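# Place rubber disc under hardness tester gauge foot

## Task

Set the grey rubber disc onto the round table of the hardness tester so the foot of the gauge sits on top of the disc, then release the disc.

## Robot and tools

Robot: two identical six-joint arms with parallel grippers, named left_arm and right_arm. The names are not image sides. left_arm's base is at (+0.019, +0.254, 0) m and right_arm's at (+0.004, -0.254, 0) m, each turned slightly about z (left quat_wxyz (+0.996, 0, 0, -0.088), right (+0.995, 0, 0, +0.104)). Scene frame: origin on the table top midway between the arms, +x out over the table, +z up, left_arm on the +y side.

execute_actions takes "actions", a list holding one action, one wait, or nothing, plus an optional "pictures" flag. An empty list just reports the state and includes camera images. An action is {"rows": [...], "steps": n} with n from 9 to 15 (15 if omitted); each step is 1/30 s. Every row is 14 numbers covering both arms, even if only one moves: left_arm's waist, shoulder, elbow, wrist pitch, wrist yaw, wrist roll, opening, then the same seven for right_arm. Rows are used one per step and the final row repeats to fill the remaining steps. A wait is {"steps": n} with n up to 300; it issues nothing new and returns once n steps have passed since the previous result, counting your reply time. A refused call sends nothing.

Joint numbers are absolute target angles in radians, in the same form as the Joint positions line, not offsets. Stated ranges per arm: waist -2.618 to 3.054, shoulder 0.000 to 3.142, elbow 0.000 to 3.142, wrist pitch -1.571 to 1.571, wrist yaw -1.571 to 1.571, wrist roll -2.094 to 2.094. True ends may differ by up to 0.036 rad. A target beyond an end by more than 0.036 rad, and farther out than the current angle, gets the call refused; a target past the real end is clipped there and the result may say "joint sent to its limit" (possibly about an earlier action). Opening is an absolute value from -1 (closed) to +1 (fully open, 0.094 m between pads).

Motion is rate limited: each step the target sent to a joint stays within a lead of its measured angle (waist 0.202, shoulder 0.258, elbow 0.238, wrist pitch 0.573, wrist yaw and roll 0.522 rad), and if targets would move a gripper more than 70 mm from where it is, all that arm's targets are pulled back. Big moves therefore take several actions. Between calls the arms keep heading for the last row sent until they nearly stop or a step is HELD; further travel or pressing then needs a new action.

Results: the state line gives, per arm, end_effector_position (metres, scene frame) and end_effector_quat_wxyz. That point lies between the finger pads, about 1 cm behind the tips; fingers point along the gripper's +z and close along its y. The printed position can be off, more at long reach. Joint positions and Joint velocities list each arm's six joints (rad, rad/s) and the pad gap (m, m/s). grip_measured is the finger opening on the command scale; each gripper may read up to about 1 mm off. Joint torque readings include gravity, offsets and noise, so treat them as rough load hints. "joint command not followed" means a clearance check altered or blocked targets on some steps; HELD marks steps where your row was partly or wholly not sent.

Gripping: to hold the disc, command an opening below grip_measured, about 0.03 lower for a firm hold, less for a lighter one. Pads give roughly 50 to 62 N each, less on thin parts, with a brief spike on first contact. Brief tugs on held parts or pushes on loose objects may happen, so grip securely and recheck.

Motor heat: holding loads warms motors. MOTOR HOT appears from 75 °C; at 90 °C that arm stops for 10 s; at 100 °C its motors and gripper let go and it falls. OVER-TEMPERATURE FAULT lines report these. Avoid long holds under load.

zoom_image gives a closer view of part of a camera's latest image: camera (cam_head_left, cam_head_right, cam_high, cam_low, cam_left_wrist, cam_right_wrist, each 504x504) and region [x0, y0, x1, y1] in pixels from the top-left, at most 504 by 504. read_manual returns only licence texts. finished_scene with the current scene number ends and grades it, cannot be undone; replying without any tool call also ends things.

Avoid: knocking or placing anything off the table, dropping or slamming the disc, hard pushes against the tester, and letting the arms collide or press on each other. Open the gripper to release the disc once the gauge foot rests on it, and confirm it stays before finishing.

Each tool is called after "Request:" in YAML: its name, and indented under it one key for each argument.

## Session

Request:
execute_actions:
  actions: []

Scene clock: 0.00 s of 5400.00 s.
left_arm: end_effector_position=(+0.2324, -0.2566, +0.2809) grip_measured=+1.000 end_effector_quat_wxyz=(+0.279, -0.032, +0.783, -0.555) | right_arm: end_effector_position=(+0.3016, -0.3808, +0.1590) grip_measured=+1.000 end_effector_quat_wxyz=(+0.011, +0.745, +0.662, -0.082)
Joint positions: left_arm=[-1.053  1.739  1.334  0.172 -0.16  -1.183  0.094] | right_arm=[-0.529  1.829  1.712 -1.517  0.154  1.373  0.094]
Joint velocities: left_arm=[-0.002 -0.022 -0.002  0.007 -0.037  0.081  0.   ] | right_arm=[ 0.002 -0.042  0.002  0.095 -0.007  0.022  0.   ]
Joint torques (N m, as the arm reports them, + toward a larger angle): no reading
Motor temperatures (°C, as the motors report them): left_arm=[25 27 29 28 28 28] | right_arm=[29 28 28 27 27 27]

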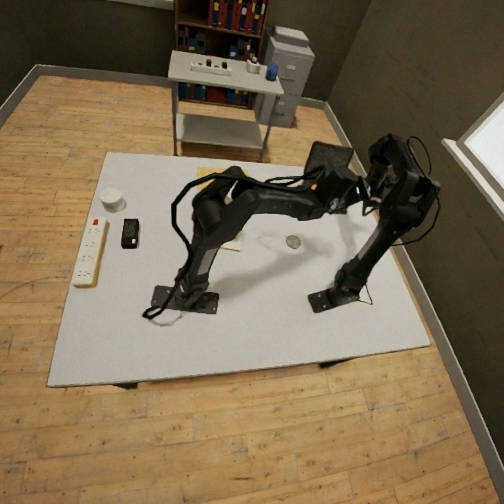

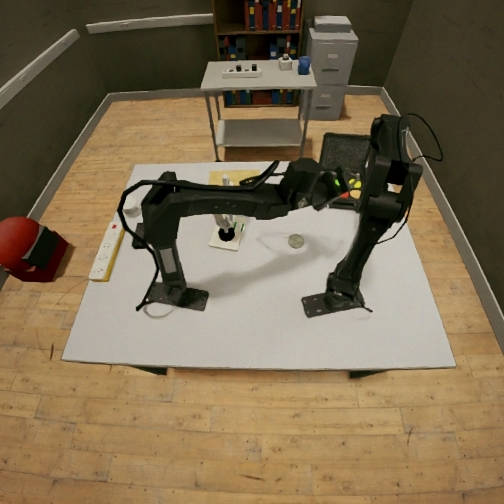

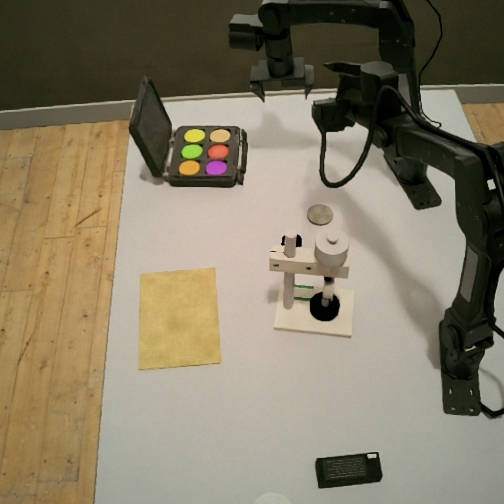

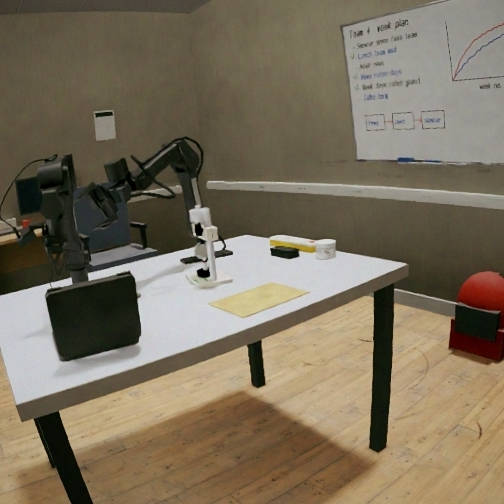

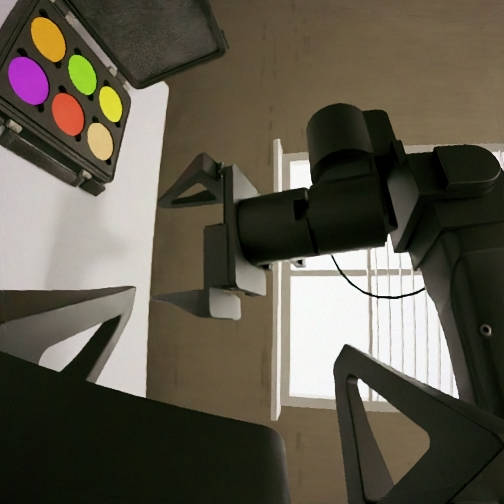

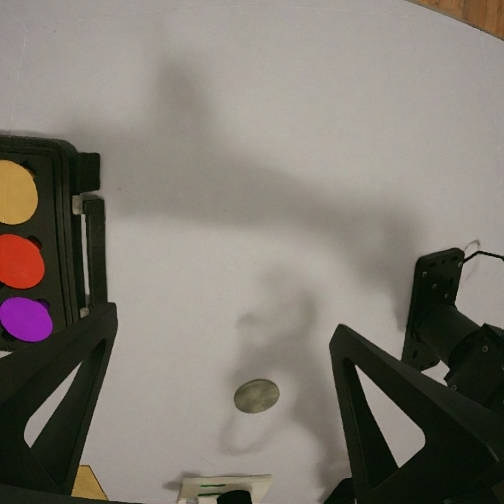

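Request:
execute_actions:
  actions:
    - {"rows":[[-1.05,1.71,1.315,0.16,-0.15,-1.18,1,-0.53,1.83,1.71,-1.51,0.15,1.3,1],[-1.05,1.67,1.29,0.14,-0.14,-1.16,1,-0.53,1.83,1.71,-1.51,0.15,1.2,1],[-1.05,1.63,1.26,0.12,-0.13,-1.14,1,-0.53,1.83,1.71,-1.51,0.15,1.1,1],[-1.05,1.59,1.23,0.1,-0.12,-1.1,1,-0.53,1.83,1.71,-1.51,0.15,1.0,1],[-1.05,1.55,1.2,0.08,-0.11,-1.05,1,-0.53,1.83,1.71,-1.51,0.15,0.9,1],[-1.05,1.51,1.17,0.05,-0.1,-1.0,1,-0.53,1.83,1.71,-1.51,0.15,0.8,1],[-1.05,1.47,1.14,0.02,-0.09,-0.95,1,-0.53,1.83,1.71,-1.51,0.15,0.7,1],[-1.05,1.43,1.12,-0.02,-0.08,-0.9,1,-0.53,1.83,1.71,-1.51,0.15,0.6,1],[-1.05,1.39,1.11,-0.07,-0.07,-0.85,1,-0.53,1.83,1.71,-1.51,0.15,0.5,1],[-1.05,1.36,1.11,-0.13,-0.06,-0.8,1,-0.53,1.82,1.7,-1.5,0.14,0.4,1],[-1.05,1.33,1.12,-0.2,-0.05,-0.75,1,-0.53,1.8,1.67,-1.47,0.12,0.3,1],[-1.05,1.31,1.14,-0.27,-0.04,-0.7,1,-0.53,1.78,1.63,-1.43,0.1,0.2,1],[-1.05,1.29,1.16,-0.34,-0.03,-0.65,1,-0.53,1.76,1.59,-1.38,0.07,0.1,1],[-1.05,1.28,1.19,-0.41,-0.02,-0.6,1,-0.52,1.74,1.55,-1.33,0.04,0.05,1],[-1.05,1.27,1.22,-0.48,-0.01,-0.55,1,-0.51,1.72,1.5,-1.28,0.0,0.0,1]],"steps":15}

Request:
execute_actions:
  actions:
    - {"rows":[[-1.04,1.265,1.25,-0.55,0,-0.5,1,-0.5,1.695,1.45,-1.22,-0.03,-0.03,1],[-1.03,1.26,1.28,-0.62,0,-0.45,1,-0.5,1.67,1.4,-1.16,-0.06,-0.06,1],[-1.02,1.26,1.31,-0.69,0,-0.4,1,-0.49,1.645,1.35,-1.1,-0.09,-0.09,1],[-1.01,1.26,1.34,-0.76,0,-0.35,1,-0.48,1.62,1.3,-1.04,-0.12,-0.12,1],[-1.0,1.26,1.37,-0.83,0,-0.3,1,-0.47,1.595,1.25,-0.98,-0.15,-0.15,1],[-0.98,1.26,1.4,-0.9,0,-0.25,1,-0.46,1.57,1.2,-0.92,-0.18,-0.18,1],[-0.96,1.26,1.43,-0.97,0,-0.2,1,-0.45,1.545,1.15,-0.86,-0.21,-0.21,1],[-0.94,1.26,1.46,-1.04,0,-0.15,1,-0.44,1.52,1.1,-0.8,-0.24,-0.24,1],[-0.92,1.26,1.49,-1.11,0,-0.1,1,-0.43,1.495,1.05,-0.75,-0.27,-0.27,1],[-0.89,1.26,1.52,-1.18,0,-0.05,1,-0.42,1.47,1.0,-0.7,-0.3,-0.3,1],[-0.86,1.26,1.55,-1.25,0,0,1,-0.41,1.445,0.95,-0.65,-0.34,-0.34,1],[-0.83,1.26,1.57,-1.31,0,0,1,-0.4,1.42,0.9,-0.6,-0.38,-0.38,1],[-0.8,1.26,1.59,-1.36,0,0,1,-0.39,1.4,0.85,-0.55,-0.42,-0.42,1],[-0.77,1.26,1.595,-1.39,0,0,1,-0.38,1.38,0.8,-0.5,-0.46,-0.46,1],[-0.74,1.26,1.595,-1.41,0,0,1,-0.37,1.36,0.75,-0.45,-0.5,-0.5,1]],"steps":15}

Request:
execute_actions:
  actions:
    - {"rows":[[-0.705,1.26,1.595,-1.41,0,0,1,-0.36,1.34,0.7,-0.4,-0.54,-0.54,1],[-0.67,1.26,1.595,-1.41,0,0,1,-0.35,1.32,0.65,-0.35,-0.58,-0.58,1],[-0.635,1.26,1.595,-1.41,0,0,1,-0.34,1.3,0.6,-0.3,-0.62,-0.62,1],[-0.6,1.26,1.595,-1.41,0,0,1,-0.33,1.28,0.55,-0.25,-0.66,-0.65,1],[-0.565,1.26,1.595,-1.41,0,0,1,-0.32,1.26,0.5,-0.2,-0.7,-0.68,1],[-0.53,1.26,1.595,-1.41,0,0,1,-0.31,1.24,0.45,-0.15,-0.73,-0.71,1],[-0.495,1.26,1.595,-1.41,0,0,1,-0.3,1.225,0.41,-0.1,-0.76,-0.74,1],[-0.46,1.26,1.595,-1.41,0,0,1,-0.295,1.21,0.37,-0.05,-0.78,-0.76,1],[-0.43,1.26,1.595,-1.41,0,0,1,-0.295,1.2,0.335,-0.01,-0.8,-0.78,1],[-0.4,1.26,1.595,-1.41,0,0,1,-0.295,1.19,0.305,0.02,-0.81,-0.79,1],[-0.38,1.26,1.595,-1.41,0,0,1,-0.295,1.18,0.28,0.04,-0.81,-0.79,1],[-0.365,1.26,1.595,-1.41,0,0,1,-0.295,1.175,0.26,0.045,-0.81,-0.79,1],[-0.357,1.26,1.595,-1.41,0,0,1,-0.295,1.172,0.245,0.045,-0.81,-0.79,1],[-0.357,1.26,1.595,-1.41,0,0,1,-0.295,1.172,0.232,0.045,-0.81,-0.79,1]],"steps":14}

Request:
execute_actions:
  actions:
    - {"steps":22}
  pictures: true

Scene clock: 4.87 s of 5400.00 s.
left_arm: end_effector_position=(+0.2172, -0.2275, +0.2829) grip_measured=+1.000 end_effector_quat_wxyz=(+0.283, +0.000, +0.791, -0.542) | right_arm: end_effector_position=(+0.3017, -0.3804, +0.1589) grip_measured=+1.000 end_effector_quat_wxyz=(-0.000, +0.651, +0.755, -0.082)
Joint positions: left_arm=[-1.053  1.615  1.23   0.128 -0.134 -1.125  0.094] | right_arm=[-0.529  1.829  1.712 -1.517  0.151  1.106  0.094]
Joint velocities: left_arm=[-0.007 -1.209 -0.867 -0.564  0.198  0.74   0.   ] | right_arm=[-0.002  0.017  0.007 -0.022 -0.037 -2.015  0.   ]
Joint torques (N m, as the arm reports them, + toward a larger angle): left_arm=[  0.31 -10.45   6.41   2.21   0.01   0.12] | right_arm=[-0.09 -8.17  5.45  0.3   0.03  0.03]
Motor temperatures (°C, as the motors report them): left_arm=[25 29 30 29 28 28] | right_arm=[29 29 29 27 28 27]
Steps of this call (steps 1 to 90: nothing new was sent; then 1.67 s passed at rest; steps 91 to 96: the first 6 steps of this action). Readings (joint positions):
91: left_arm=[-1.053 1.738 1.334 0.172 -0.160 -1.183] | right_arm=[-0.529 1.829 1.712 -1.517 0.153 1.363]
92: left_arm=[-1.053 1.732 1.329 0.172 -0.157 -1.182] | right_arm=[-0.529 1.829 1.712 -1.517 0.152 1.335]
94: left_arm=[-1.053 1.690 1.289 0.158 -0.147 -1.167] | right_arm=[-0.529 1.829 1.712 -1.517 0.152 1.239]
96: the state above

Scene clock: 5.37 s of 5400.00 s.
left_arm: end_effector_position=(+0.1700, -0.1138, +0.3140) grip_measured=+1.000 end_effector_quat_wxyz=(+0.335, +0.304, +0.817, -0.357) | right_arm: end_effector_position=(+0.2973, -0.3266, +0.1021) grip_measured=+1.000 end_effector_quat_wxyz=(+0.026, +0.138, +0.990, +0.023)
Joint positions: left_arm=[-1.016  1.277  1.326 -0.596 -0.016 -0.47   0.094] | right_arm=[-0.485  1.648  1.282 -1.159 -0.053  0.002  0.094]
Joint velocities: left_arm=[ 0.359 -0.017  0.833 -1.927  0.095  1.37   0.   ] | right_arm=[ 0.291 -0.755 -1.468  1.458 -0.784 -1.179  0.   ]
Joint torques (N m, as the arm reports them, + toward a larger angle): left_arm=[ 1.07 -5.43  7.96  1.97  0.02  0.09] | right_arm=[ 0.62 -9.41  6.26  0.56 -0.2  -0.01]
Motor temperatures (°C, as the motors report them): left_arm=[25 29 30 29 28 28] | right_arm=[29 30 29 27 28 27]
Steps of this call (steps 1 to 9: the last 9 steps of your previous action; steps 10 to 15: the first 6 steps of this action). Readings (joint positions):
10: left_arm=[-1.053 1.285 1.183 -0.276 -0.048 -0.714] | right_arm=[-0.525 1.764 1.534 -1.385 0.074 0.260]
11: left_arm=[-1.051 1.280 1.209 -0.338 -0.038 -0.666] | right_arm=[-0.519 1.744 1.484 -1.346 0.051 0.198]
13: left_arm=[-1.038 1.277 1.267 -0.465 -0.024 -0.568] | right_arm=[-0.504 1.698 1.383 -1.258 0.001 0.092]
15: the state above

Scene clock: 5.83 s of 5400.00 s.
left_arm: end_effector_position=(+0.2192, +0.0482, +0.2881) grip_measured=+1.000 end_effector_quat_wxyz=(+0.246, +0.360, +0.893, -0.110) | right_arm: end_effector_position=(+0.2800, -0.2015, +0.0479) grip_measured=+1.000 end_effector_quat_wxyz=(+0.266, -0.234, +0.919, +0.174)
Joint positions: left_arm=[-0.629  1.271  1.571 -1.326 -0.001 -0.038  0.094] | right_arm=[-0.343  1.322  0.587 -0.428 -0.518 -0.524  0.094]
Joint velocities: left_arm=[ 0.999 -0.007 -0.017 -0.491  0.007  0.183  0.   ] | right_arm=[ 0.281 -0.574 -1.453  1.429 -1.106 -1.004  0.   ]
Joint torques (N m, as the arm reports them, + toward a larger angle): left_arm=[ 0.52 -3.92  6.93  1.4   0.02  0.12] | right_arm=[ 0.45 -5.87  6.04  1.14 -0.56 -0.01]
Motor temperatures (°C, as the motors report them): left_arm=[25 29 30 29 28 28] | right_arm=[29 30 29 27 28 27]
Steps of this call (steps 1 to 9: the last 9 steps of your previous action; steps 10 to 14: the first 5 steps of this action). Readings (joint positions):
10: left_arm=[-0.764 1.273 1.569 -1.217 -0.003 -0.079] | right_arm=[-0.383 1.400 0.788 -0.631 -0.368 -0.372]
11: left_arm=[-0.732 1.271 1.571 -1.253 -0.003 -0.065] | right_arm=[-0.373 1.380 0.738 -0.580 -0.405 -0.411]
13: left_arm=[-0.664 1.271 1.571 -1.307 -0.002 -0.045] | right_arm=[-0.353 1.342 0.637 -0.478 -0.480 -0.488]
14: the state above

Scene clock: 6.57 s of 5400.00 s.
left_arm: end_effector_position=(+0.2534, +0.1153, +0.2798) grip_measured=+1.000 end_effector_quat_wxyz=(+0.228, +0.254, +0.938, -0.063) | right_arm: end_effector_position=(+0.2427, -0.1491, +0.0374) grip_measured=+1.000 end_effector_quat_wxyz=(+0.410, -0.408, +0.788, +0.209)
Joint positions: left_arm=[-0.364  1.271  1.571 -1.394 -0.002 -0.011  0.094] | right_arm=[-0.301  1.2    0.234  0.017 -0.783 -0.784  0.094]
Joint velocities: left_arm=[-0.017  0.007  0.012  0.007 -0.007 -0.022  0.   ] | right_arm=[-0.007 -0.002  0.007  0.051 -0.007 -0.051  0.   ]
Joint torques (N m, as the arm reports them, + toward a larger angle): left_arm=[ 0.56 -3.54  6.95  1.28  0.04  0.17] | right_arm=[ 0.44 -4.26  5.33  1.55 -0.67 -0.03]
Motor temperatures (°C, as the motors report them): left_arm=[25 29 31 29 28 28] | right_arm=[29 30 29 27 28 27]
Kept back: nothing.
Steps of this call (steps 1 to 9: the last 9 steps of your previous action; steps 10 to 22: the robot went on to your last target). Readings (joint positions):
1: left_arm=[-0.594 1.271 1.571 -1.341 -0.001 -0.033] | right_arm=[-0.332 1.302 0.536 -0.379 -0.555 -0.559]
2: left_arm=[-0.559 1.271 1.571 -1.352 -0.001 -0.028] | right_arm=[-0.322 1.283 0.487 -0.331 -0.590 -0.593]
4: left_arm=[-0.490 1.271 1.571 -1.368 -0.001 -0.022] | right_arm=[-0.306 1.250 0.399 -0.238 -0.654 -0.655]
8: left_arm=[-0.384 1.271 1.571 -1.384 -0.001 -0.016] | right_arm=[-0.301 1.208 0.276 -0.098 -0.733 -0.733]
22: the state above

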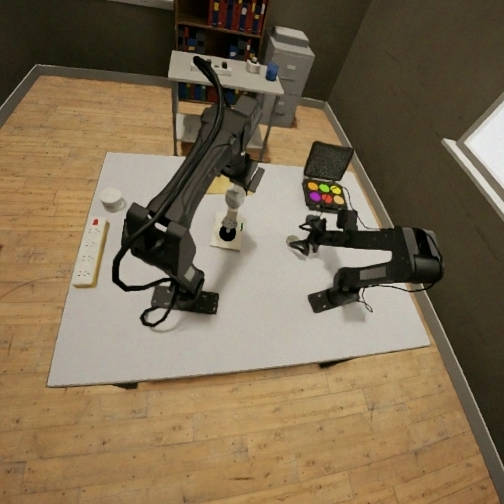

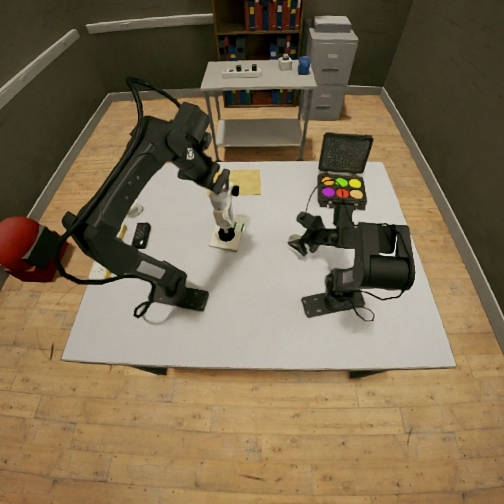

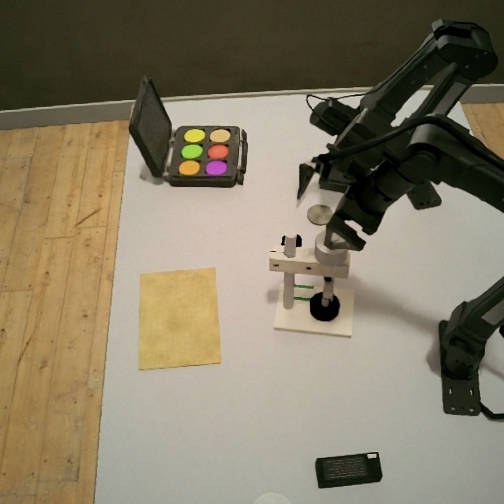

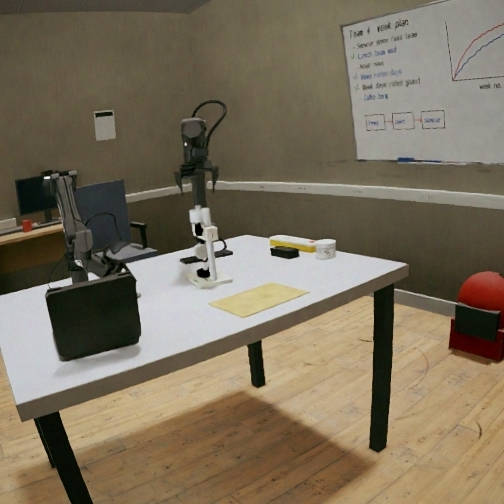

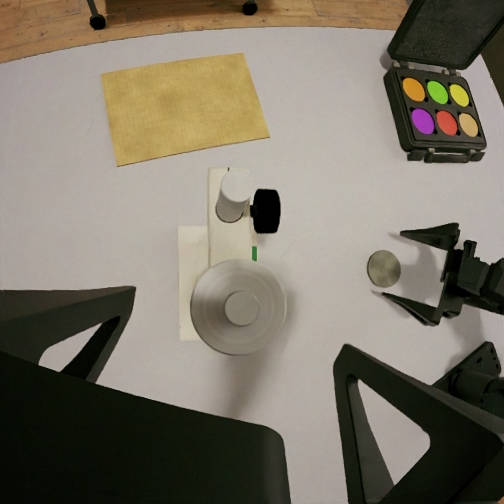

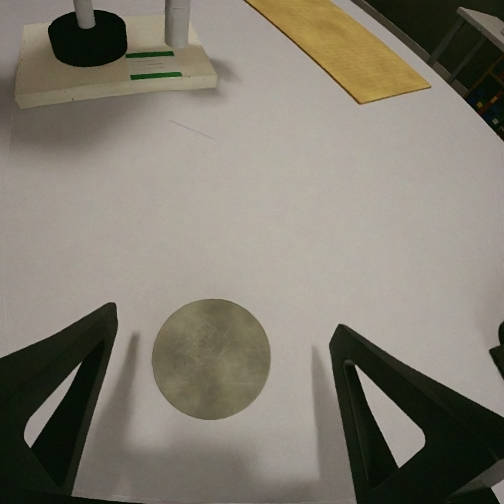

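Request:
execute_actions:
  actions:
    - {"rows":[[-0.365,1.257,1.56,-1.38,0,0,1,-0.29,1.2,0.23,0.07,-0.81,-0.79,1],[-0.37,1.254,1.54,-1.36,0,0,1,-0.284,1.21,0.227,0.095,-0.81,-0.79,1],[-0.375,1.251,1.52,-1.34,0,0,1,-0.278,1.225,0.224,0.12,-0.81,-0.79,1],[-0.38,1.248,1.5,-1.32,0,0,1,-0.272,1.24,0.221,0.14,-0.81,-0.79,1],[-0.384,1.245,1.48,-1.3,0,0,1,-0.266,1.255,0.218,0.16,-0.81,-0.79,1],[-0.388,1.242,1.46,-1.28,0,0,1,-0.26,1.27,0.215,0.18,-0.81,-0.79,1],[-0.388,1.239,1.44,-1.26,0,0,1,-0.255,1.285,0.212,0.195,-0.81,-0.79,1],[-0.388,1.236,1.42,-1.24,0,0,1,-0.255,1.3,0.208,0.21,-0.81,-0.79,1],[-0.388,1.233,1.4,-1.225,0,0,1,-0.255,1.313,0.204,0.22,-0.81,-0.79,1],[-0.388,1.23,1.38,-1.215,0,0,1,-0.255,1.325,0.2,0.225,-0.81,-0.79,1],[-0.388,1.23,1.365,-1.21,0,0,1,-0.255,1.335,0.197,0.225,-0.81,-0.79,1],[-0.388,1.23,1.352,-1.21,0,0,1,-0.255,1.343,0.195,0.225,-0.81,-0.79,1]],"steps":12}

Request:
execute_actions:
  actions:
    - {"steps":20}
  pictures: true

Request:
zoom_image:
  camera: "cam_high"
  region: [260, 140, 400, 290]

Scene clock: 7.77 s of 5400.00 s.
left_arm: end_effector_position=(+0.2554, +0.1141, +0.2795) grip_measured=+1.000 end_effector_quat_wxyz=(+0.232, +0.254, +0.937, -0.065) | right_arm: end_effector_position=(+0.2458, -0.1476, +0.0403) grip_measured=+1.000 end_effector_quat_wxyz=(+0.419, -0.415, +0.781, +0.205)
Joint positions: left_arm=[-0.364  1.269  1.564 -1.379 -0.002 -0.011  0.094] | right_arm=[-0.294  1.202  0.234  0.043 -0.785 -0.786  0.094]
Joint velocities: left_arm=[ 0.017 -0.061 -0.247  0.418  0.007  0.007  0.   ] | right_arm=[ 0.134  0.081  0.002  0.359 -0.007 -0.022  0.   ]
Joint torques (N m, as the arm reports them, + toward a larger angle): left_arm=[-0.85 -3.76  3.27  1.31  0.03  0.12] | right_arm=[ 0.5  -0.35  4.71  1.58 -0.67 -0.04]
Motor temperatures (°C, as the motors report them): left_arm=[25 29 31 29 28 28] | right_arm=[29 30 29 27 28 27]
Steps of this call (steps 1 to 30: the robot went on to your last target; steps 31 to 33: nothing new was sent; steps 34 to 36: the first 3 steps of this action). Readings (joint positions):
34: left_arm=[-0.364 1.271 1.571 -1.394 -0.002 -0.011] | right_arm=[-0.300 1.200 0.234 0.025 -0.785 -0.786]
35: left_arm=[-0.364 1.271 1.570 -1.390 -0.002 -0.011] | right_arm=[-0.298 1.200 0.234 0.032 -0.785 -0.786]
36: the state above

Scene clock: 8.43 s of 5400.00 s.
left_arm: end_effector_position=(+0.2629, +0.1047, +0.2344) grip_measured=+1.000 end_effector_quat_wxyz=(+0.222, +0.261, +0.937, -0.063) | right_arm: end_effector_position=(+0.2437, -0.1399, +0.0211) grip_measured=+1.000 end_effector_quat_wxyz=(+0.413, -0.426, +0.776, +0.214)
Joint positions: left_arm=[-0.379  1.254  1.366 -1.218 -0.002 -0.01   0.094] | right_arm=[-0.263  1.333  0.2    0.199 -0.787 -0.787  0.094]
Joint velocities: left_arm=[-0.002 -0.007 -0.007  0.037 -0.125 -0.037  0.   ] | right_arm=[-0.012 -0.002 -0.002 -0.007  0.022  0.022  0.   ]
Joint torques (N m, as the arm reports them, + toward a larger angle): left_arm=[-0.73 -4.82  4.73  1.4   0.03  0.13] | right_arm=[ 0.59 -1.67  4.44  1.58 -0.67 -0.03]
Motor temperatures (°C, as the motors report them): left_arm=[25 29 31 29 28 28] | right_arm=[29 30 29 27 28 27]
Kept back: nothing.
Steps of this call (steps 1 to 9: the last 9 steps of your previous action; steps 10 to 20: the robot went on to your last target). Readings (joint positions):
1: left_arm=[-0.366 1.267 1.552 -1.366 -0.002 -0.011] | right_arm=[-0.289 1.207 0.234 0.059 -0.786 -0.786]
2: left_arm=[-0.368 1.263 1.536 -1.352 -0.002 -0.011] | right_arm=[-0.283 1.218 0.234 0.076 -0.786 -0.786]
4: left_arm=[-0.375 1.258 1.497 -1.324 -0.002 -0.010] | right_arm=[-0.271 1.246 0.233 0.111 -0.786 -0.786]
8: left_arm=[-0.379 1.254 1.414 -1.265 -0.002 -0.010] | right_arm=[-0.263 1.304 0.215 0.166 -0.787 -0.787]
20: the state above

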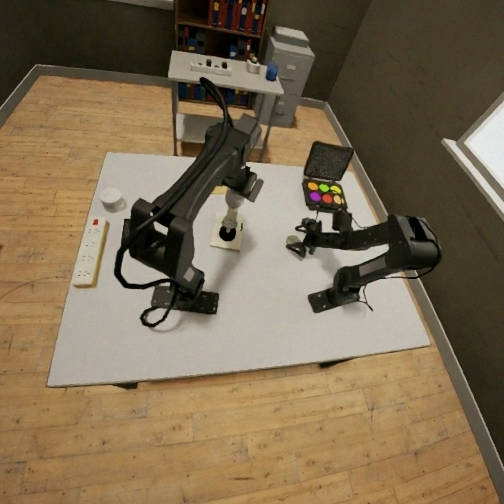

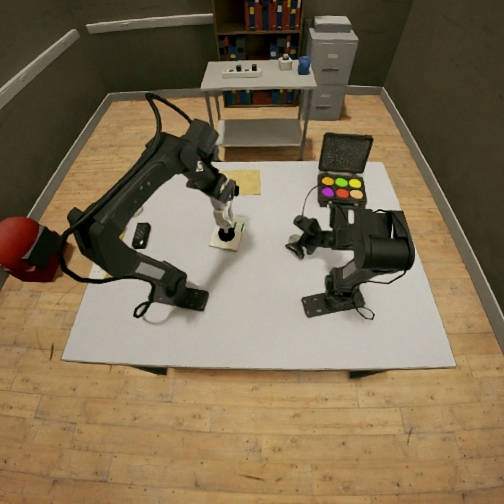

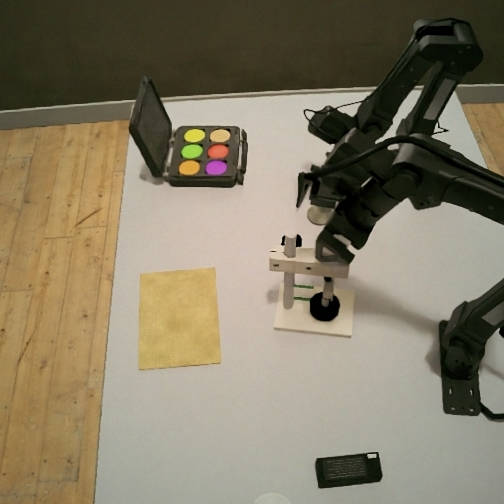

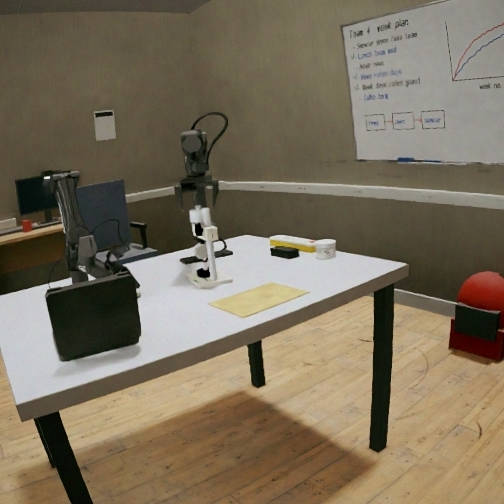

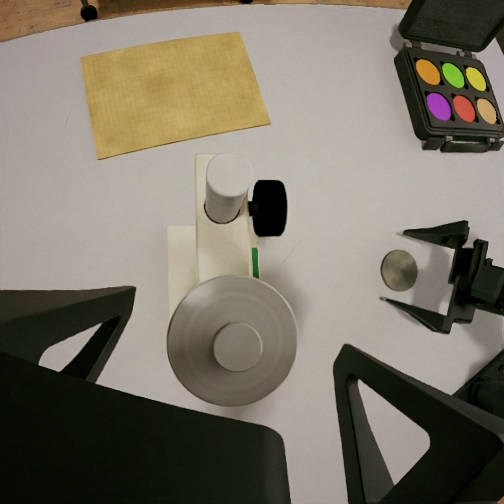

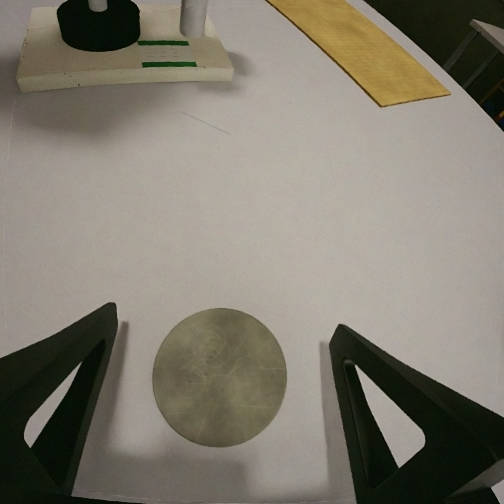

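Region (260, 140, 400, 290) of cam_high's 504x504 image, scaled by 3.360, with more detail than that image has; it fills the left 470 columns of this view, and the rest is white.

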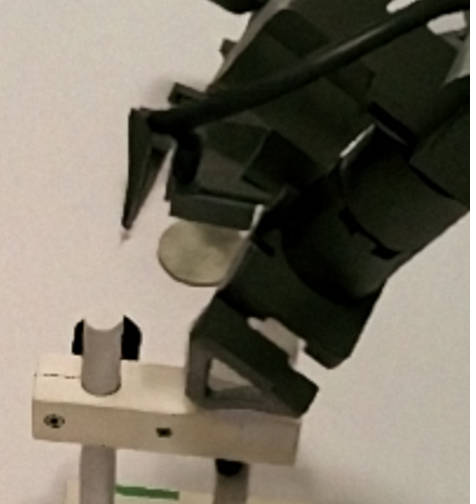

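Request:
execute_actions:
  actions:
    - {"rows":[[-0.385,1.226,1.338,-1.195,0,0,1,-0.265,1.345,0.193,0.24,-0.81,-0.79,1],[-0.385,1.222,1.324,-1.18,0,0,1,-0.272,1.35,0.19,0.25,-0.81,-0.79,0.95],[-0.385,1.218,1.31,-1.167,0,0,1,-0.278,1.355,0.187,0.26,-0.81,-0.79,0.9],[-0.385,1.214,1.295,-1.155,0,0,1,-0.283,1.36,0.184,0.27,-0.81,-0.79,0.85],[-0.385,1.21,1.28,-1.143,0,0,1,-0.285,1.365,0.181,0.28,-0.81,-0.79,0.8],[-0.385,1.206,1.265,-1.131,0,0,1,-0.285,1.37,0.178,0.287,-0.81,-0.79,0.75],[-0.385,1.202,1.25,-1.12,0,0,0.95,-0.285,1.375,0.175,0.292,-0.81,-0.79,0.7],[-0.385,1.198,1.235,-1.11,0,0,0.9,-0.285,1.38,0.172,0.295,-0.81,-0.79,0.65],[-0.385,1.194,1.22,-1.102,0,0,0.8,-0.285,1.384,0.169,0.295,-0.81,-0.79,0.6],[-0.385,1.19,1.208,-1.097,0,0,0.7,-0.285,1.388,0.166,0.295,-0.81,-0.79,0.55],[-0.385,1.187,1.197,-1.095,0,0,0.6,-0.285,1.39,0.164,0.295,-0.81,-0.79,0.5],[-0.385,1.187,1.197,-1.095,0,0,0.5,-0.285,1.39,0.164,0.295,-0.81,-0.79,0.45],[-0.385,1.187,1.197,-1.095,0,0,0.45,-0.285,1.39,0.164,0.295,-0.81,-0.79,0.4]],"steps":13}

Request:
execute_actions:
  actions:
    - {"steps":18}
  pictures: true

Request:
zoom_image:
  camera: "cam_low"
  region: [150, 170, 260, 295]

Scene clock: 10.07 s of 5400.00 s.
left_arm: end_effector_position=(+0.2647, +0.1036, +0.2324) grip_measured=+1.000 end_effector_quat_wxyz=(+0.230, +0.261, +0.935, -0.066) | right_arm: end_effector_position=(+0.2472, -0.1412, +0.0231) grip_measured=+0.873 end_effector_quat_wxyz=(+0.420, -0.426, +0.773, +0.209)
Joint positions: left_arm=[-0.379  1.242  1.341 -1.187 -0.002 -0.01   0.094] | right_arm=[-0.267  1.336  0.2    0.22  -0.788 -0.787  0.088]
Joint velocities: left_arm=[-0.007 -0.159 -0.364  0.154  0.022  0.007  0.   ] | right_arm=[-0.125  0.085  0.012  0.198 -0.11   0.022 -0.044]
Joint torques (N m, as the arm reports them, + toward a larger angle): left_arm=[-0.49 -4.32  4.38  1.36  0.06  0.12] | right_arm=[-0.64 -0.94  3.59  1.51 -0.62 -0.04]
Motor temperatures (°C, as the motors report them): left_arm=[25 29 31 29 28 28] | right_arm=[29 29 29 28 28 27]
Steps of this call (steps 1 to 30: the robot went on to your last target; steps 31 to 45: nothing new was sent; steps 46 to 49: the first 4 steps of this action). Readings (joint positions):
46: left_arm=[-0.379 1.254 1.366 -1.213 -0.002 -0.010] | right_arm=[-0.263 1.333 0.200 0.204 -0.787 -0.787]
47: left_arm=[-0.379 1.252 1.362 -1.205 -0.002 -0.010] | right_arm=[-0.263 1.333 0.200 0.207 -0.787 -0.787]
49: the state above

Scene clock: 10.67 s of 5400.00 s.
left_arm: end_effector_position=(+0.2619, +0.1054, +0.2043) grip_measured=+0.452 end_effector_quat_wxyz=(+0.224, +0.261, +0.937, -0.064) | right_arm: end_effector_position=(+0.2419, -0.1432, +0.0123) grip_measured=+0.401 end_effector_quat_wxyz=(+0.414, -0.420, +0.780, +0.212)
Joint positions: left_arm=[-0.379  1.212  1.213 -1.102 -0.002 -0.01   0.068] | right_arm=[-0.278  1.379  0.172  0.271 -0.788 -0.787  0.066]
Joint velocities: left_arm=[-0.007  0.012 -0.012  0.051 -0.081  0.051  0.   ] | right_arm=[-0.002 -0.012 -0.002 -0.037  0.007 -0.007 -0.002]
Joint torques (N m, as the arm reports them, + toward a larger angle): left_arm=[-0.49 -4.97  4.74  1.42  0.04  0.12] | right_arm=[-0.55 -1.61  3.99  1.58 -0.65 -0.03]
Motor temperatures (°C, as the motors report them): left_arm=[25 29 31 29 28 28] | right_arm=[29 29 29 28 28 27]
Kept back: nothing.
Steps of this call (steps 1 to 9: the last 9 steps of your previous action; steps 10 to 18: the robot went on to your last target). Readings (joint positions):
1: left_arm=[-0.379 1.236 1.327 -1.178 -0.002 -0.010] | right_arm=[-0.272 1.341 0.200 0.228 -0.788 -0.787]
2: left_arm=[-0.379 1.231 1.312 -1.170 -0.002 -0.010] | right_arm=[-0.275 1.346 0.199 0.238 -0.788 -0.787]
4: left_arm=[-0.379 1.223 1.282 -1.152 -0.002 -0.010] | right_arm=[-0.278 1.358 0.192 0.253 -0.788 -0.787]
8: left_arm=[-0.379 1.212 1.226 -1.123 -0.002 -0.010] | right_arm=[-0.278 1.376 0.176 0.264 -0.788 -0.787]
18: the state above

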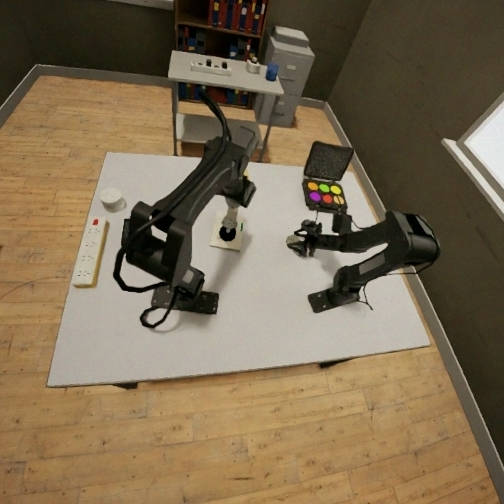

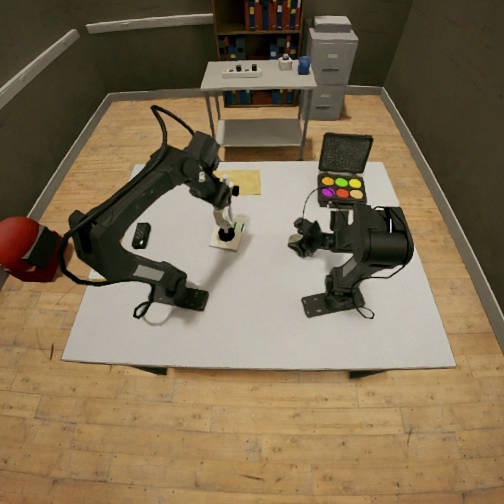

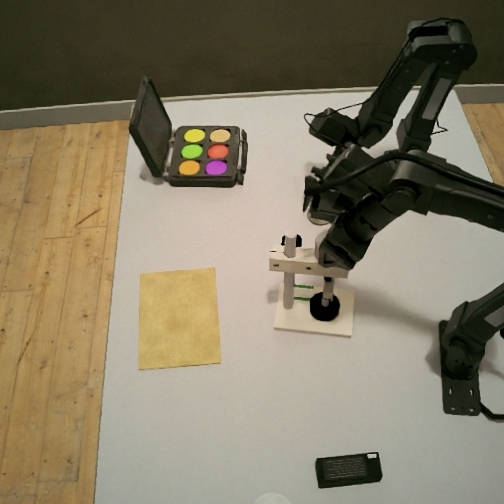

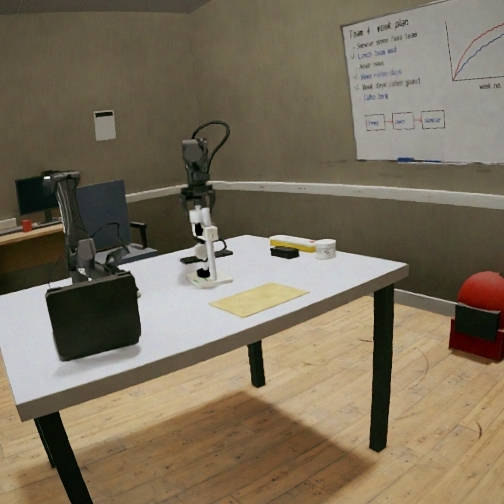

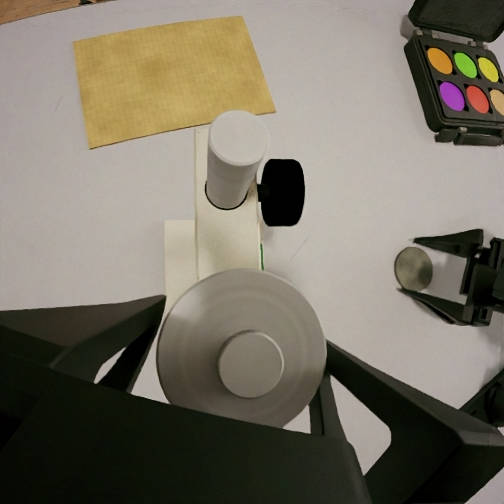

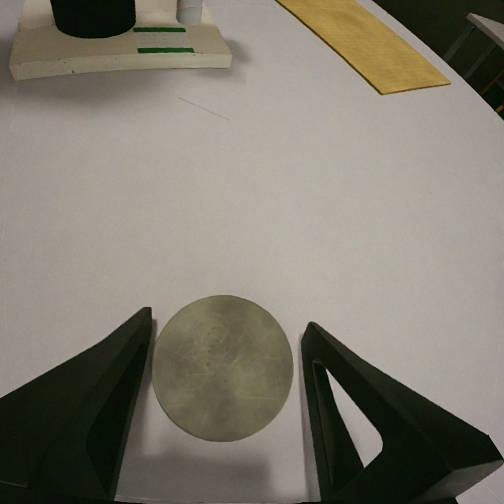

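Region (150, 170, 260, 295) of cam_low's 504x504 image, scaled by 4.032, with more detail than that image has; it fills the left 444 columns of this view, and the rest is white.

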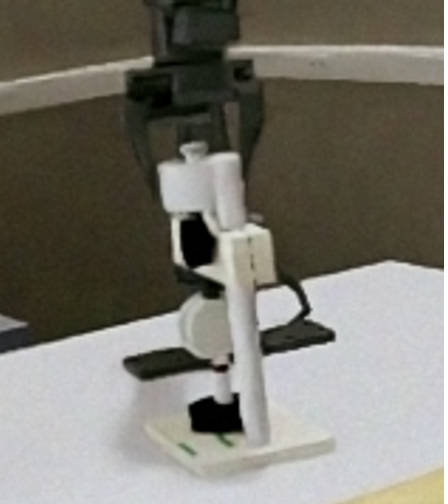

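Request:
execute_actions:
  actions:
    - {"rows":[[-0.383,1.195,1.205,-1.095,0,0,0.41,-0.285,1.396,0.164,0.285,-0.81,-0.78,0.4],[-0.383,1.195,1.205,-1.095,0,0,0.37,-0.285,1.402,0.164,0.285,-0.81,-0.78,0.4],[-0.383,1.195,1.205,-1.095,0,0,0.33,-0.285,1.408,0.164,0.285,-0.81,-0.78,0.4],[-0.383,1.195,1.205,-1.095,0,0,0.29,-0.285,1.41,0.164,0.285,-0.81,-0.78,0.4],[-0.383,1.195,1.205,-1.095,0,0,0.25,-0.285,1.41,0.164,0.285,-0.81,-0.78,0.37],[-0.383,1.195,1.205,-1.095,0,0,0.21,-0.285,1.41,0.164,0.285,-0.81,-0.78,0.33],[-0.383,1.195,1.205,-1.095,0,0,0.17,-0.285,1.41,0.164,0.285,-0.81,-0.78,0.29],[-0.383,1.195,1.205,-1.095,0,0,0.14,-0.285,1.41,0.164,0.285,-0.81,-0.78,0.25],[-0.383,1.195,1.205,-1.095,0,0,0.14,-0.285,1.41,0.164,0.285,-0.81,-0.78,0.21],[-0.383,1.195,1.205,-1.095,0,0,0.14,-0.285,1.41,0.164,0.285,-0.81,-0.78,0.17],[-0.383,1.195,1.205,-1.095,0,0,0.14,-0.285,1.41,0.164,0.285,-0.81,-0.78,0.13],[-0.383,1.195,1.205,-1.095,0,0,0.14,-0.285,1.41,0.164,0.285,-0.81,-0.78,0.09]],"steps":12}

Request:
execute_actions:
  actions:
    - {"steps":14}

Scene clock: 11.63 s of 5400.00 s.
left_arm: end_effector_position=(+0.2625, +0.1050, +0.2047) grip_measured=+0.349 end_effector_quat_wxyz=(+0.225, +0.261, +0.937, -0.064) | right_arm: end_effector_position=(+0.2416, -0.1432, +0.0115) grip_measured=+0.401 end_effector_quat_wxyz=(+0.413, -0.419, +0.780, +0.213)
Joint positions: left_arm=[-0.379  1.212  1.213 -1.099 -0.002 -0.01   0.063] | right_arm=[-0.278  1.384  0.172  0.273 -0.788 -0.786  0.066]
Joint velocities: left_arm=[-0.002 -0.002 -0.022  0.007  0.007  0.007 -0.034] | right_arm=[ 0.017  0.164 -0.022 -0.007 -0.11   0.007 -0.001]
Joint torques (N m, as the arm reports them, + toward a larger angle): left_arm=[-0.33 -4.26  5.4   1.46  0.04  0.12] | right_arm=[-0.51 -1.24  4.03  1.46 -0.65  0.04]
Motor temperatures (°C, as the motors report them): left_arm=[25 29 31 29 28 28] | right_arm=[29 29 29 28 28 27]
Steps of this call (steps 1 to 15: the robot went on to your last target; steps 16 to 26: nothing new was sent; steps 27 to 29: the first 3 steps of this action). Readings (joint positions):
27: left_arm=[-0.379 1.212 1.213 -1.099 -0.002 -0.010] | right_arm=[-0.278 1.379 0.172 0.273 -0.788 -0.787]
28: left_arm=[-0.379 1.212 1.213 -1.099 -0.002 -0.010] | right_arm=[-0.278 1.380 0.172 0.273 -0.788 -0.787]
29: the state above

Scene clock: 12.10 s of 5400.00 s.
left_arm: end_effector_position=(+0.2629, +0.1055, +0.2047) grip_measured=+0.238 end_effector_quat_wxyz=(+0.226, +0.261, +0.937, -0.063) | right_arm: end_effector_position=(+0.2400, -0.1422, +0.0100) grip_measured=+0.200 end_effector_quat_wxyz=(+0.409, -0.418, +0.781, +0.219)
Joint positions: left_arm=[-0.379  1.212  1.213 -1.099 -0.005 -0.01   0.058] | right_arm=[-0.278  1.395  0.172  0.274 -0.796 -0.784  0.056]
Joint velocities: left_arm=[ 0.002 -0.002 -0.012  0.066 -0.066 -0.022  0.001] | right_arm=[-0.002 -0.002 -0.022 -0.051 -0.037 -0.066  0.   ]
Joint torques (N m, as the arm reports them, + toward a larger angle): left_arm=[-0.34 -4.32  5.43  1.46  0.08  0.11] | right_arm=[-0.53 -1.4   3.91  1.45 -0.57  0.06]
Motor temperatures (°C, as the motors report them): left_arm=[25 29 31 29 28 28] | right_arm=[29 29 29 28 28 27]
Kept back: nothing.
Steps of this call (steps 1 to 9: the last 9 steps of your previous action; steps 10 to 14: the robot went on to your last target). Readings (joint positions):
1: left_arm=[-0.379 1.212 1.213 -1.099 -0.002 -0.010] | right_arm=[-0.278 1.389 0.172 0.273 -0.788 -0.786]
2: left_arm=[-0.379 1.212 1.213 -1.099 -0.004 -0.010] | right_arm=[-0.278 1.392 0.172 0.273 -0.791 -0.785]
4: left_arm=[-0.379 1.212 1.213 -1.099 -0.005 -0.010] | right_arm=[-0.278 1.394 0.172 0.274 -0.795 -0.784]
8: left_arm=[-0.379 1.212 1.213 -1.099 -0.005 -0.010] | right_arm=[-0.278 1.395 0.172 0.274 -0.796 -0.784]
14: the state above

Request:
execute_actions:
  actions:
    - {"rows":[[-0.38,1.194,1.212,-1.093,0,0,0.16,-0.278,1.385,0.18,0.29,-0.81,-0.78,0.15],[-0.38,1.193,1.22,-1.091,0,0,0.16,-0.275,1.365,0.19,0.29,-0.81,-0.78,0.15],[-0.38,1.192,1.228,-1.089,0,0,0.16,-0.27,1.35,0.2,0.29,-0.8,-0.77,0.15],[-0.38,1.191,1.236,-1.087,0,0,0.16,-0.26,1.335,0.21,0.29,-0.78,-0.74,0.15],[-0.38,1.19,1.244,-1.085,0,0,0.16,-0.24,1.32,0.22,0.295,-0.75,-0.7,0.15],[-0.38,1.189,1.252,-1.083,0,0,0.16,-0.21,1.31,0.23,0.3,-0.72,-0.66,0.15],[-0.38,1.188,1.26,-1.081,0,0,0.16,-0.17,1.3,0.24,0.31,-0.68,-0.61,0.15],[-0.38,1.187,1.267,-1.08,0,0,0.16,-0.13,1.29,0.25,0.32,-0.64,-0.56,0.15],[-0.38,1.186,1.274,-1.08,0,0,0.16,-0.09,1.285,0.26,0.33,-0.6,-0.51,0.15],[-0.38,1.185,1.28,-1.08,0,0,0.16,-0.05,1.28,0.27,0.34,-0.56,-0.46,0.15],[-0.38,1.185,1.286,-1.082,0,0,0.16,-0.01,1.28,0.28,0.35,-0.52,-0.42,0.15],[-0.38,1.185,1.292,-1.085,0,0,0.16,0.03,1.28,0.29,0.36,-0.48,-0.38,0.15],[-0.38,1.185,1.298,-1.088,0,0,0.16,0.075,1.285,0.3,0.372,-0.44,-0.34,0.15],[-0.38,1.185,1.304,-1.092,0,0,0.16,0.12,1.29,0.31,0.385,-0.4,-0.3,0.15],[-0.38,1.185,1.31,-1.096,0,0,0.16,0.165,1.3,0.32,0.4,-0.36,-0.27,0.15]],"steps":15}

Request:
execute_actions:
  actions:
    - {"rows":[[-0.38,1.185,1.315,-1.1,0,0,0.16,0.21,1.315,0.327,0.415,-0.32,-0.24,0.15],[-0.38,1.185,1.32,-1.103,0,0,0.16,0.255,1.33,0.334,0.43,-0.28,-0.21,0.15],[-0.38,1.185,1.325,-1.107,0,0,0.16,0.3,1.345,0.341,0.445,-0.24,-0.18,0.15],[-0.38,1.185,1.33,-1.11,0,0,0.16,0.345,1.36,0.348,0.46,-0.2,-0.15,0.15],[-0.38,1.185,1.335,-1.114,0,0,0.16,0.39,1.375,0.355,0.475,-0.16,-0.12,0.15],[-0.38,1.185,1.34,-1.117,0,0,0.16,0.435,1.39,0.362,0.49,-0.12,-0.09,0.15],[-0.38,1.185,1.345,-1.121,0,0,0.16,0.48,1.405,0.369,0.5,-0.09,-0.065,0.15],[-0.38,1.185,1.35,-1.124,0,0,0.16,0.525,1.42,0.376,0.51,-0.06,-0.04,0.15],[-0.38,1.185,1.355,-1.128,0,0,0.16,0.57,1.435,0.383,0.52,-0.035,-0.02,0.15],[-0.38,1.185,1.36,-1.131,0,0,0.16,0.61,1.45,0.39,0.53,-0.015,-0.005,0.15],[-0.38,1.185,1.363,-1.135,0,0,0.16,0.65,1.465,0.397,0.537,0.0,0.005,0.15],[-0.38,1.185,1.363,-1.135,0,0,0.16,0.685,1.48,0.404,0.543,0.01,0.005,0.15],[-0.38,1.185,1.363,-1.135,0,0,0.16,0.715,1.495,0.41,0.548,0.01,0.005,0.15],[-0.38,1.185,1.363,-1.135,0,0,0.16,0.735,1.507,0.416,0.548,0.01,0.005,0.15],[-0.38,1.185,1.363,-1.135,0,0,0.16,0.745,1.517,0.42,0.548,0.01,0.005,0.15]],"steps":15}

Request:
execute_actions:
  actions:
    - {"steps":22}
  pictures: true

Request:
zoom_image:
  camera: "cam_low"
  region: [140, 190, 250, 295]

Scene clock: 13.93 s of 5400.00 s.
left_arm: end_effector_position=(+0.2630, +0.1054, +0.2048) grip_measured=+0.238 end_effector_quat_wxyz=(+0.226, +0.261, +0.936, -0.063) | right_arm: end_effector_position=(+0.2455, -0.1403, +0.0165) grip_measured=+0.200 end_effector_quat_wxyz=(+0.415, -0.415, +0.782, +0.210)
Joint positions: left_arm=[-0.379  1.212  1.213 -1.098 -0.005 -0.01   0.058] | right_arm=[-0.253  1.361  0.179  0.274 -0.767 -0.746  0.056]
Joint velocities: left_arm=[-0.002 -0.002 -0.012  0.066  0.037 -0.007 -0.001] | right_arm=[ 0.54  -0.379  0.208 -0.051  0.388  0.505  0.001]
Joint torques (N m, as the arm reports them, + toward a larger angle): left_arm=[-0.09 -4.72  8.76  1.59  0.08  0.14] | right_arm=[ 0.87 -4.83  7.73  1.65 -0.63  0.08]
Motor temperatures (°C, as the motors report them): left_arm=[25 29 31 29 28 28] | right_arm=[29 29 29 28 28 27]
Steps of this call (steps 1 to 30: the robot went on to your last target; steps 31 to 49: nothing new was sent; steps 50 to 55: the first 6 steps of this action). Readings (joint positions):
50: left_arm=[-0.379 1.212 1.213 -1.099 -0.005 -0.010] | right_arm=[-0.278 1.395 0.172 0.274 -0.796 -0.784]
51: left_arm=[-0.379 1.212 1.213 -1.099 -0.005 -0.010] | right_arm=[-0.278 1.395 0.172 0.274 -0.796 -0.784]
53: left_arm=[-0.379 1.212 1.213 -1.098 -0.005 -0.010] | right_arm=[-0.276 1.385 0.172 0.274 -0.791 -0.777]
55: the state above

Scene clock: 14.43 s of 5400.00 s.
left_arm: end_effector_position=(+0.2631, +0.1053, +0.2189) grip_measured=+0.238 end_effector_quat_wxyz=(+0.233, +0.260, +0.935, -0.065) | right_arm: end_effector_position=(+0.2630, -0.0307, +0.0583) grip_measured=+0.200 end_effector_quat_wxyz=(+0.428, -0.399, +0.786, +0.199)
Joint positions: left_arm=[-0.379  1.212  1.263 -1.133 -0.005 -0.01   0.058] | right_arm=[ 0.356  1.352  0.325  0.412 -0.283 -0.229  0.056]
Joint velocities: left_arm=[-0.007 -0.012  0.139 -0.095 -0.037 -0.037  0.001] | right_arm=[ 1.263  0.442  0.217  0.418  1.062  0.857 -0.   ]
Joint torques (N m, as the arm reports them, + toward a larger angle): left_arm=[-0.09 -4.88 10.85  1.76  0.07  0.13] | right_arm=[ 0.15 -2.76  7.45  2.   -0.19  0.05]
Motor temperatures (°C, as the motors report them): left_arm=[25 29 32 29 28 28] | right_arm=[29 29 29 28 28 27]
Steps of this call (steps 1 to 9: the last 9 steps of your previous action; steps 10 to 15: the first 6 steps of this action). Readings (joint positions):
10: left_arm=[-0.379 1.212 1.237 -1.114 -0.005 -0.010] | right_arm=[0.131 1.307 0.286 0.343 -0.470 -0.395]
11: left_arm=[-0.379 1.212 1.242 -1.117 -0.005 -0.010] | right_arm=[0.176 1.309 0.294 0.355 -0.434 -0.360]
13: left_arm=[-0.379 1.212 1.253 -1.125 -0.005 -0.010] | right_arm=[0.266 1.324 0.310 0.383 -0.359 -0.293]
15: the state above

Scene clock: 15.17 s of 5400.00 s.
left_arm: end_effector_position=(+0.2630, +0.1054, +0.2217) grip_measured=+0.238 end_effector_quat_wxyz=(+0.229, +0.261, +0.936, -0.064) | right_arm: end_effector_position=(+0.2171, +0.0466, +0.0449) grip_measured=+0.200 end_effector_quat_wxyz=(+0.410, -0.408, +0.788, +0.212)
Joint positions: left_arm=[-0.379  1.223  1.286 -1.153 -0.005 -0.01   0.058] | right_arm=[ 0.743  1.511  0.39   0.511 -0.003 -0.003  0.056]
Joint velocities: left_arm=[-0.017 -0.017  0.002 -0.022  0.022  0.022 -0.   ] | right_arm=[ 0.007  0.002 -0.002  0.037  0.066 -0.007  0.001]
Joint torques (N m, as the arm reports them, + toward a larger angle): left_arm=[-0.11 -5.9  11.29  1.61  0.07  0.11] | right_arm=[ 0.12 -4.27  7.58  2.23  0.08  0.09]
Motor temperatures (°C, as the motors report them): left_arm=[25 29 32 30 28 28] | right_arm=[29 29 29 28 28 27]
Kept back: nothing.
Steps of this call (steps 1 to 9: the last 9 steps of your previous action; steps 10 to 22: the robot went on to your last target). Readings (joint positions):
1: left_arm=[-0.379 1.212 1.268 -1.136 -0.005 -0.010] | right_arm=[0.401 1.369 0.332 0.425 -0.246 -0.198]
2: left_arm=[-0.379 1.212 1.273 -1.139 -0.005 -0.010] | right_arm=[0.446 1.385 0.339 0.436 -0.210 -0.168]
4: left_arm=[-0.379 1.217 1.279 -1.146 -0.005 -0.010] | right_arm=[0.534 1.417 0.351 0.457 -0.146 -0.115]
8: left_arm=[-0.379 1.223 1.286 -1.153 -0.005 -0.010] | right_arm=[0.688 1.478 0.377 0.489 -0.062 -0.048]
22: the state above

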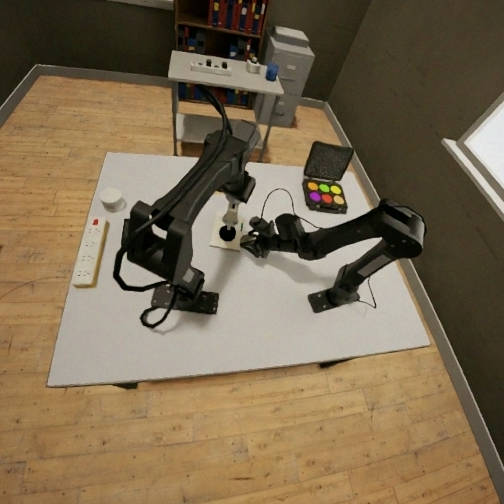

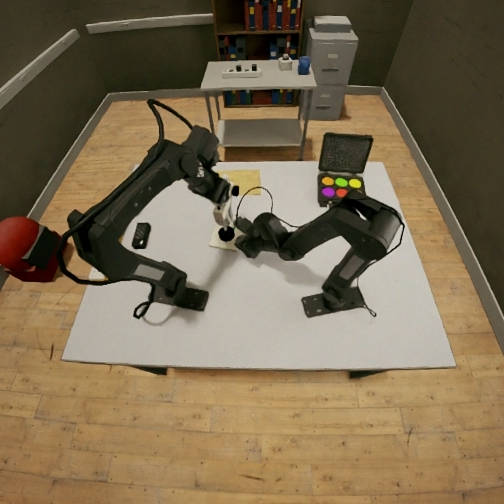

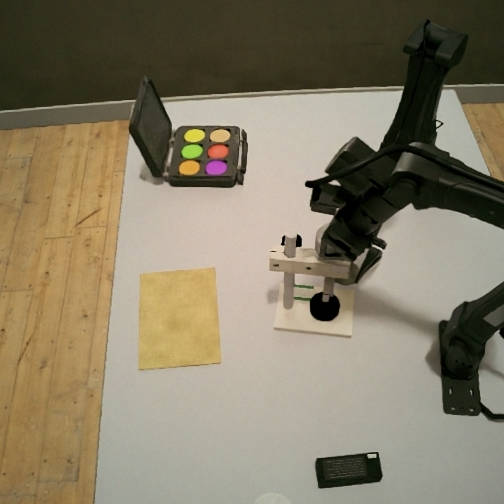

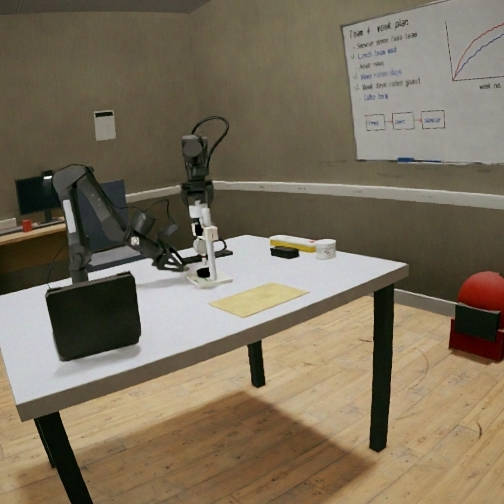

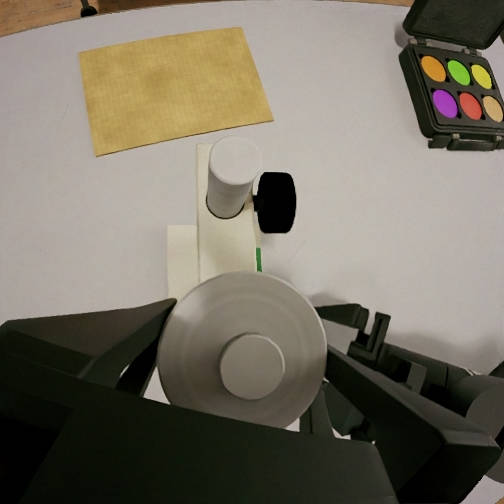

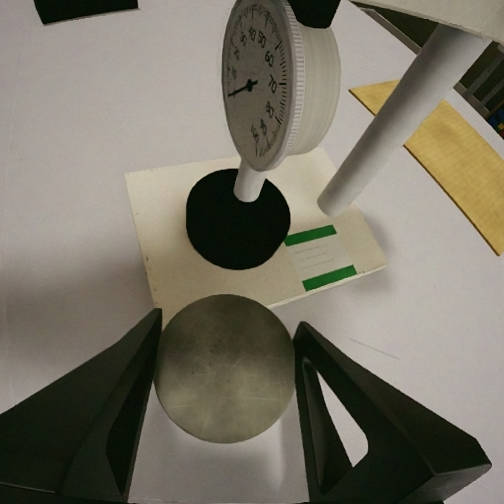

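Region (140, 190, 250, 295) of cam_low's 504x504 image, scaled by 4.582, with more detail than that image has; it fills the top 481 rows of this view, and the rest is white.

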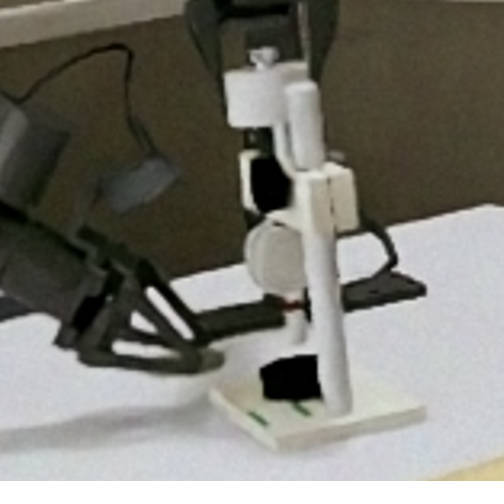

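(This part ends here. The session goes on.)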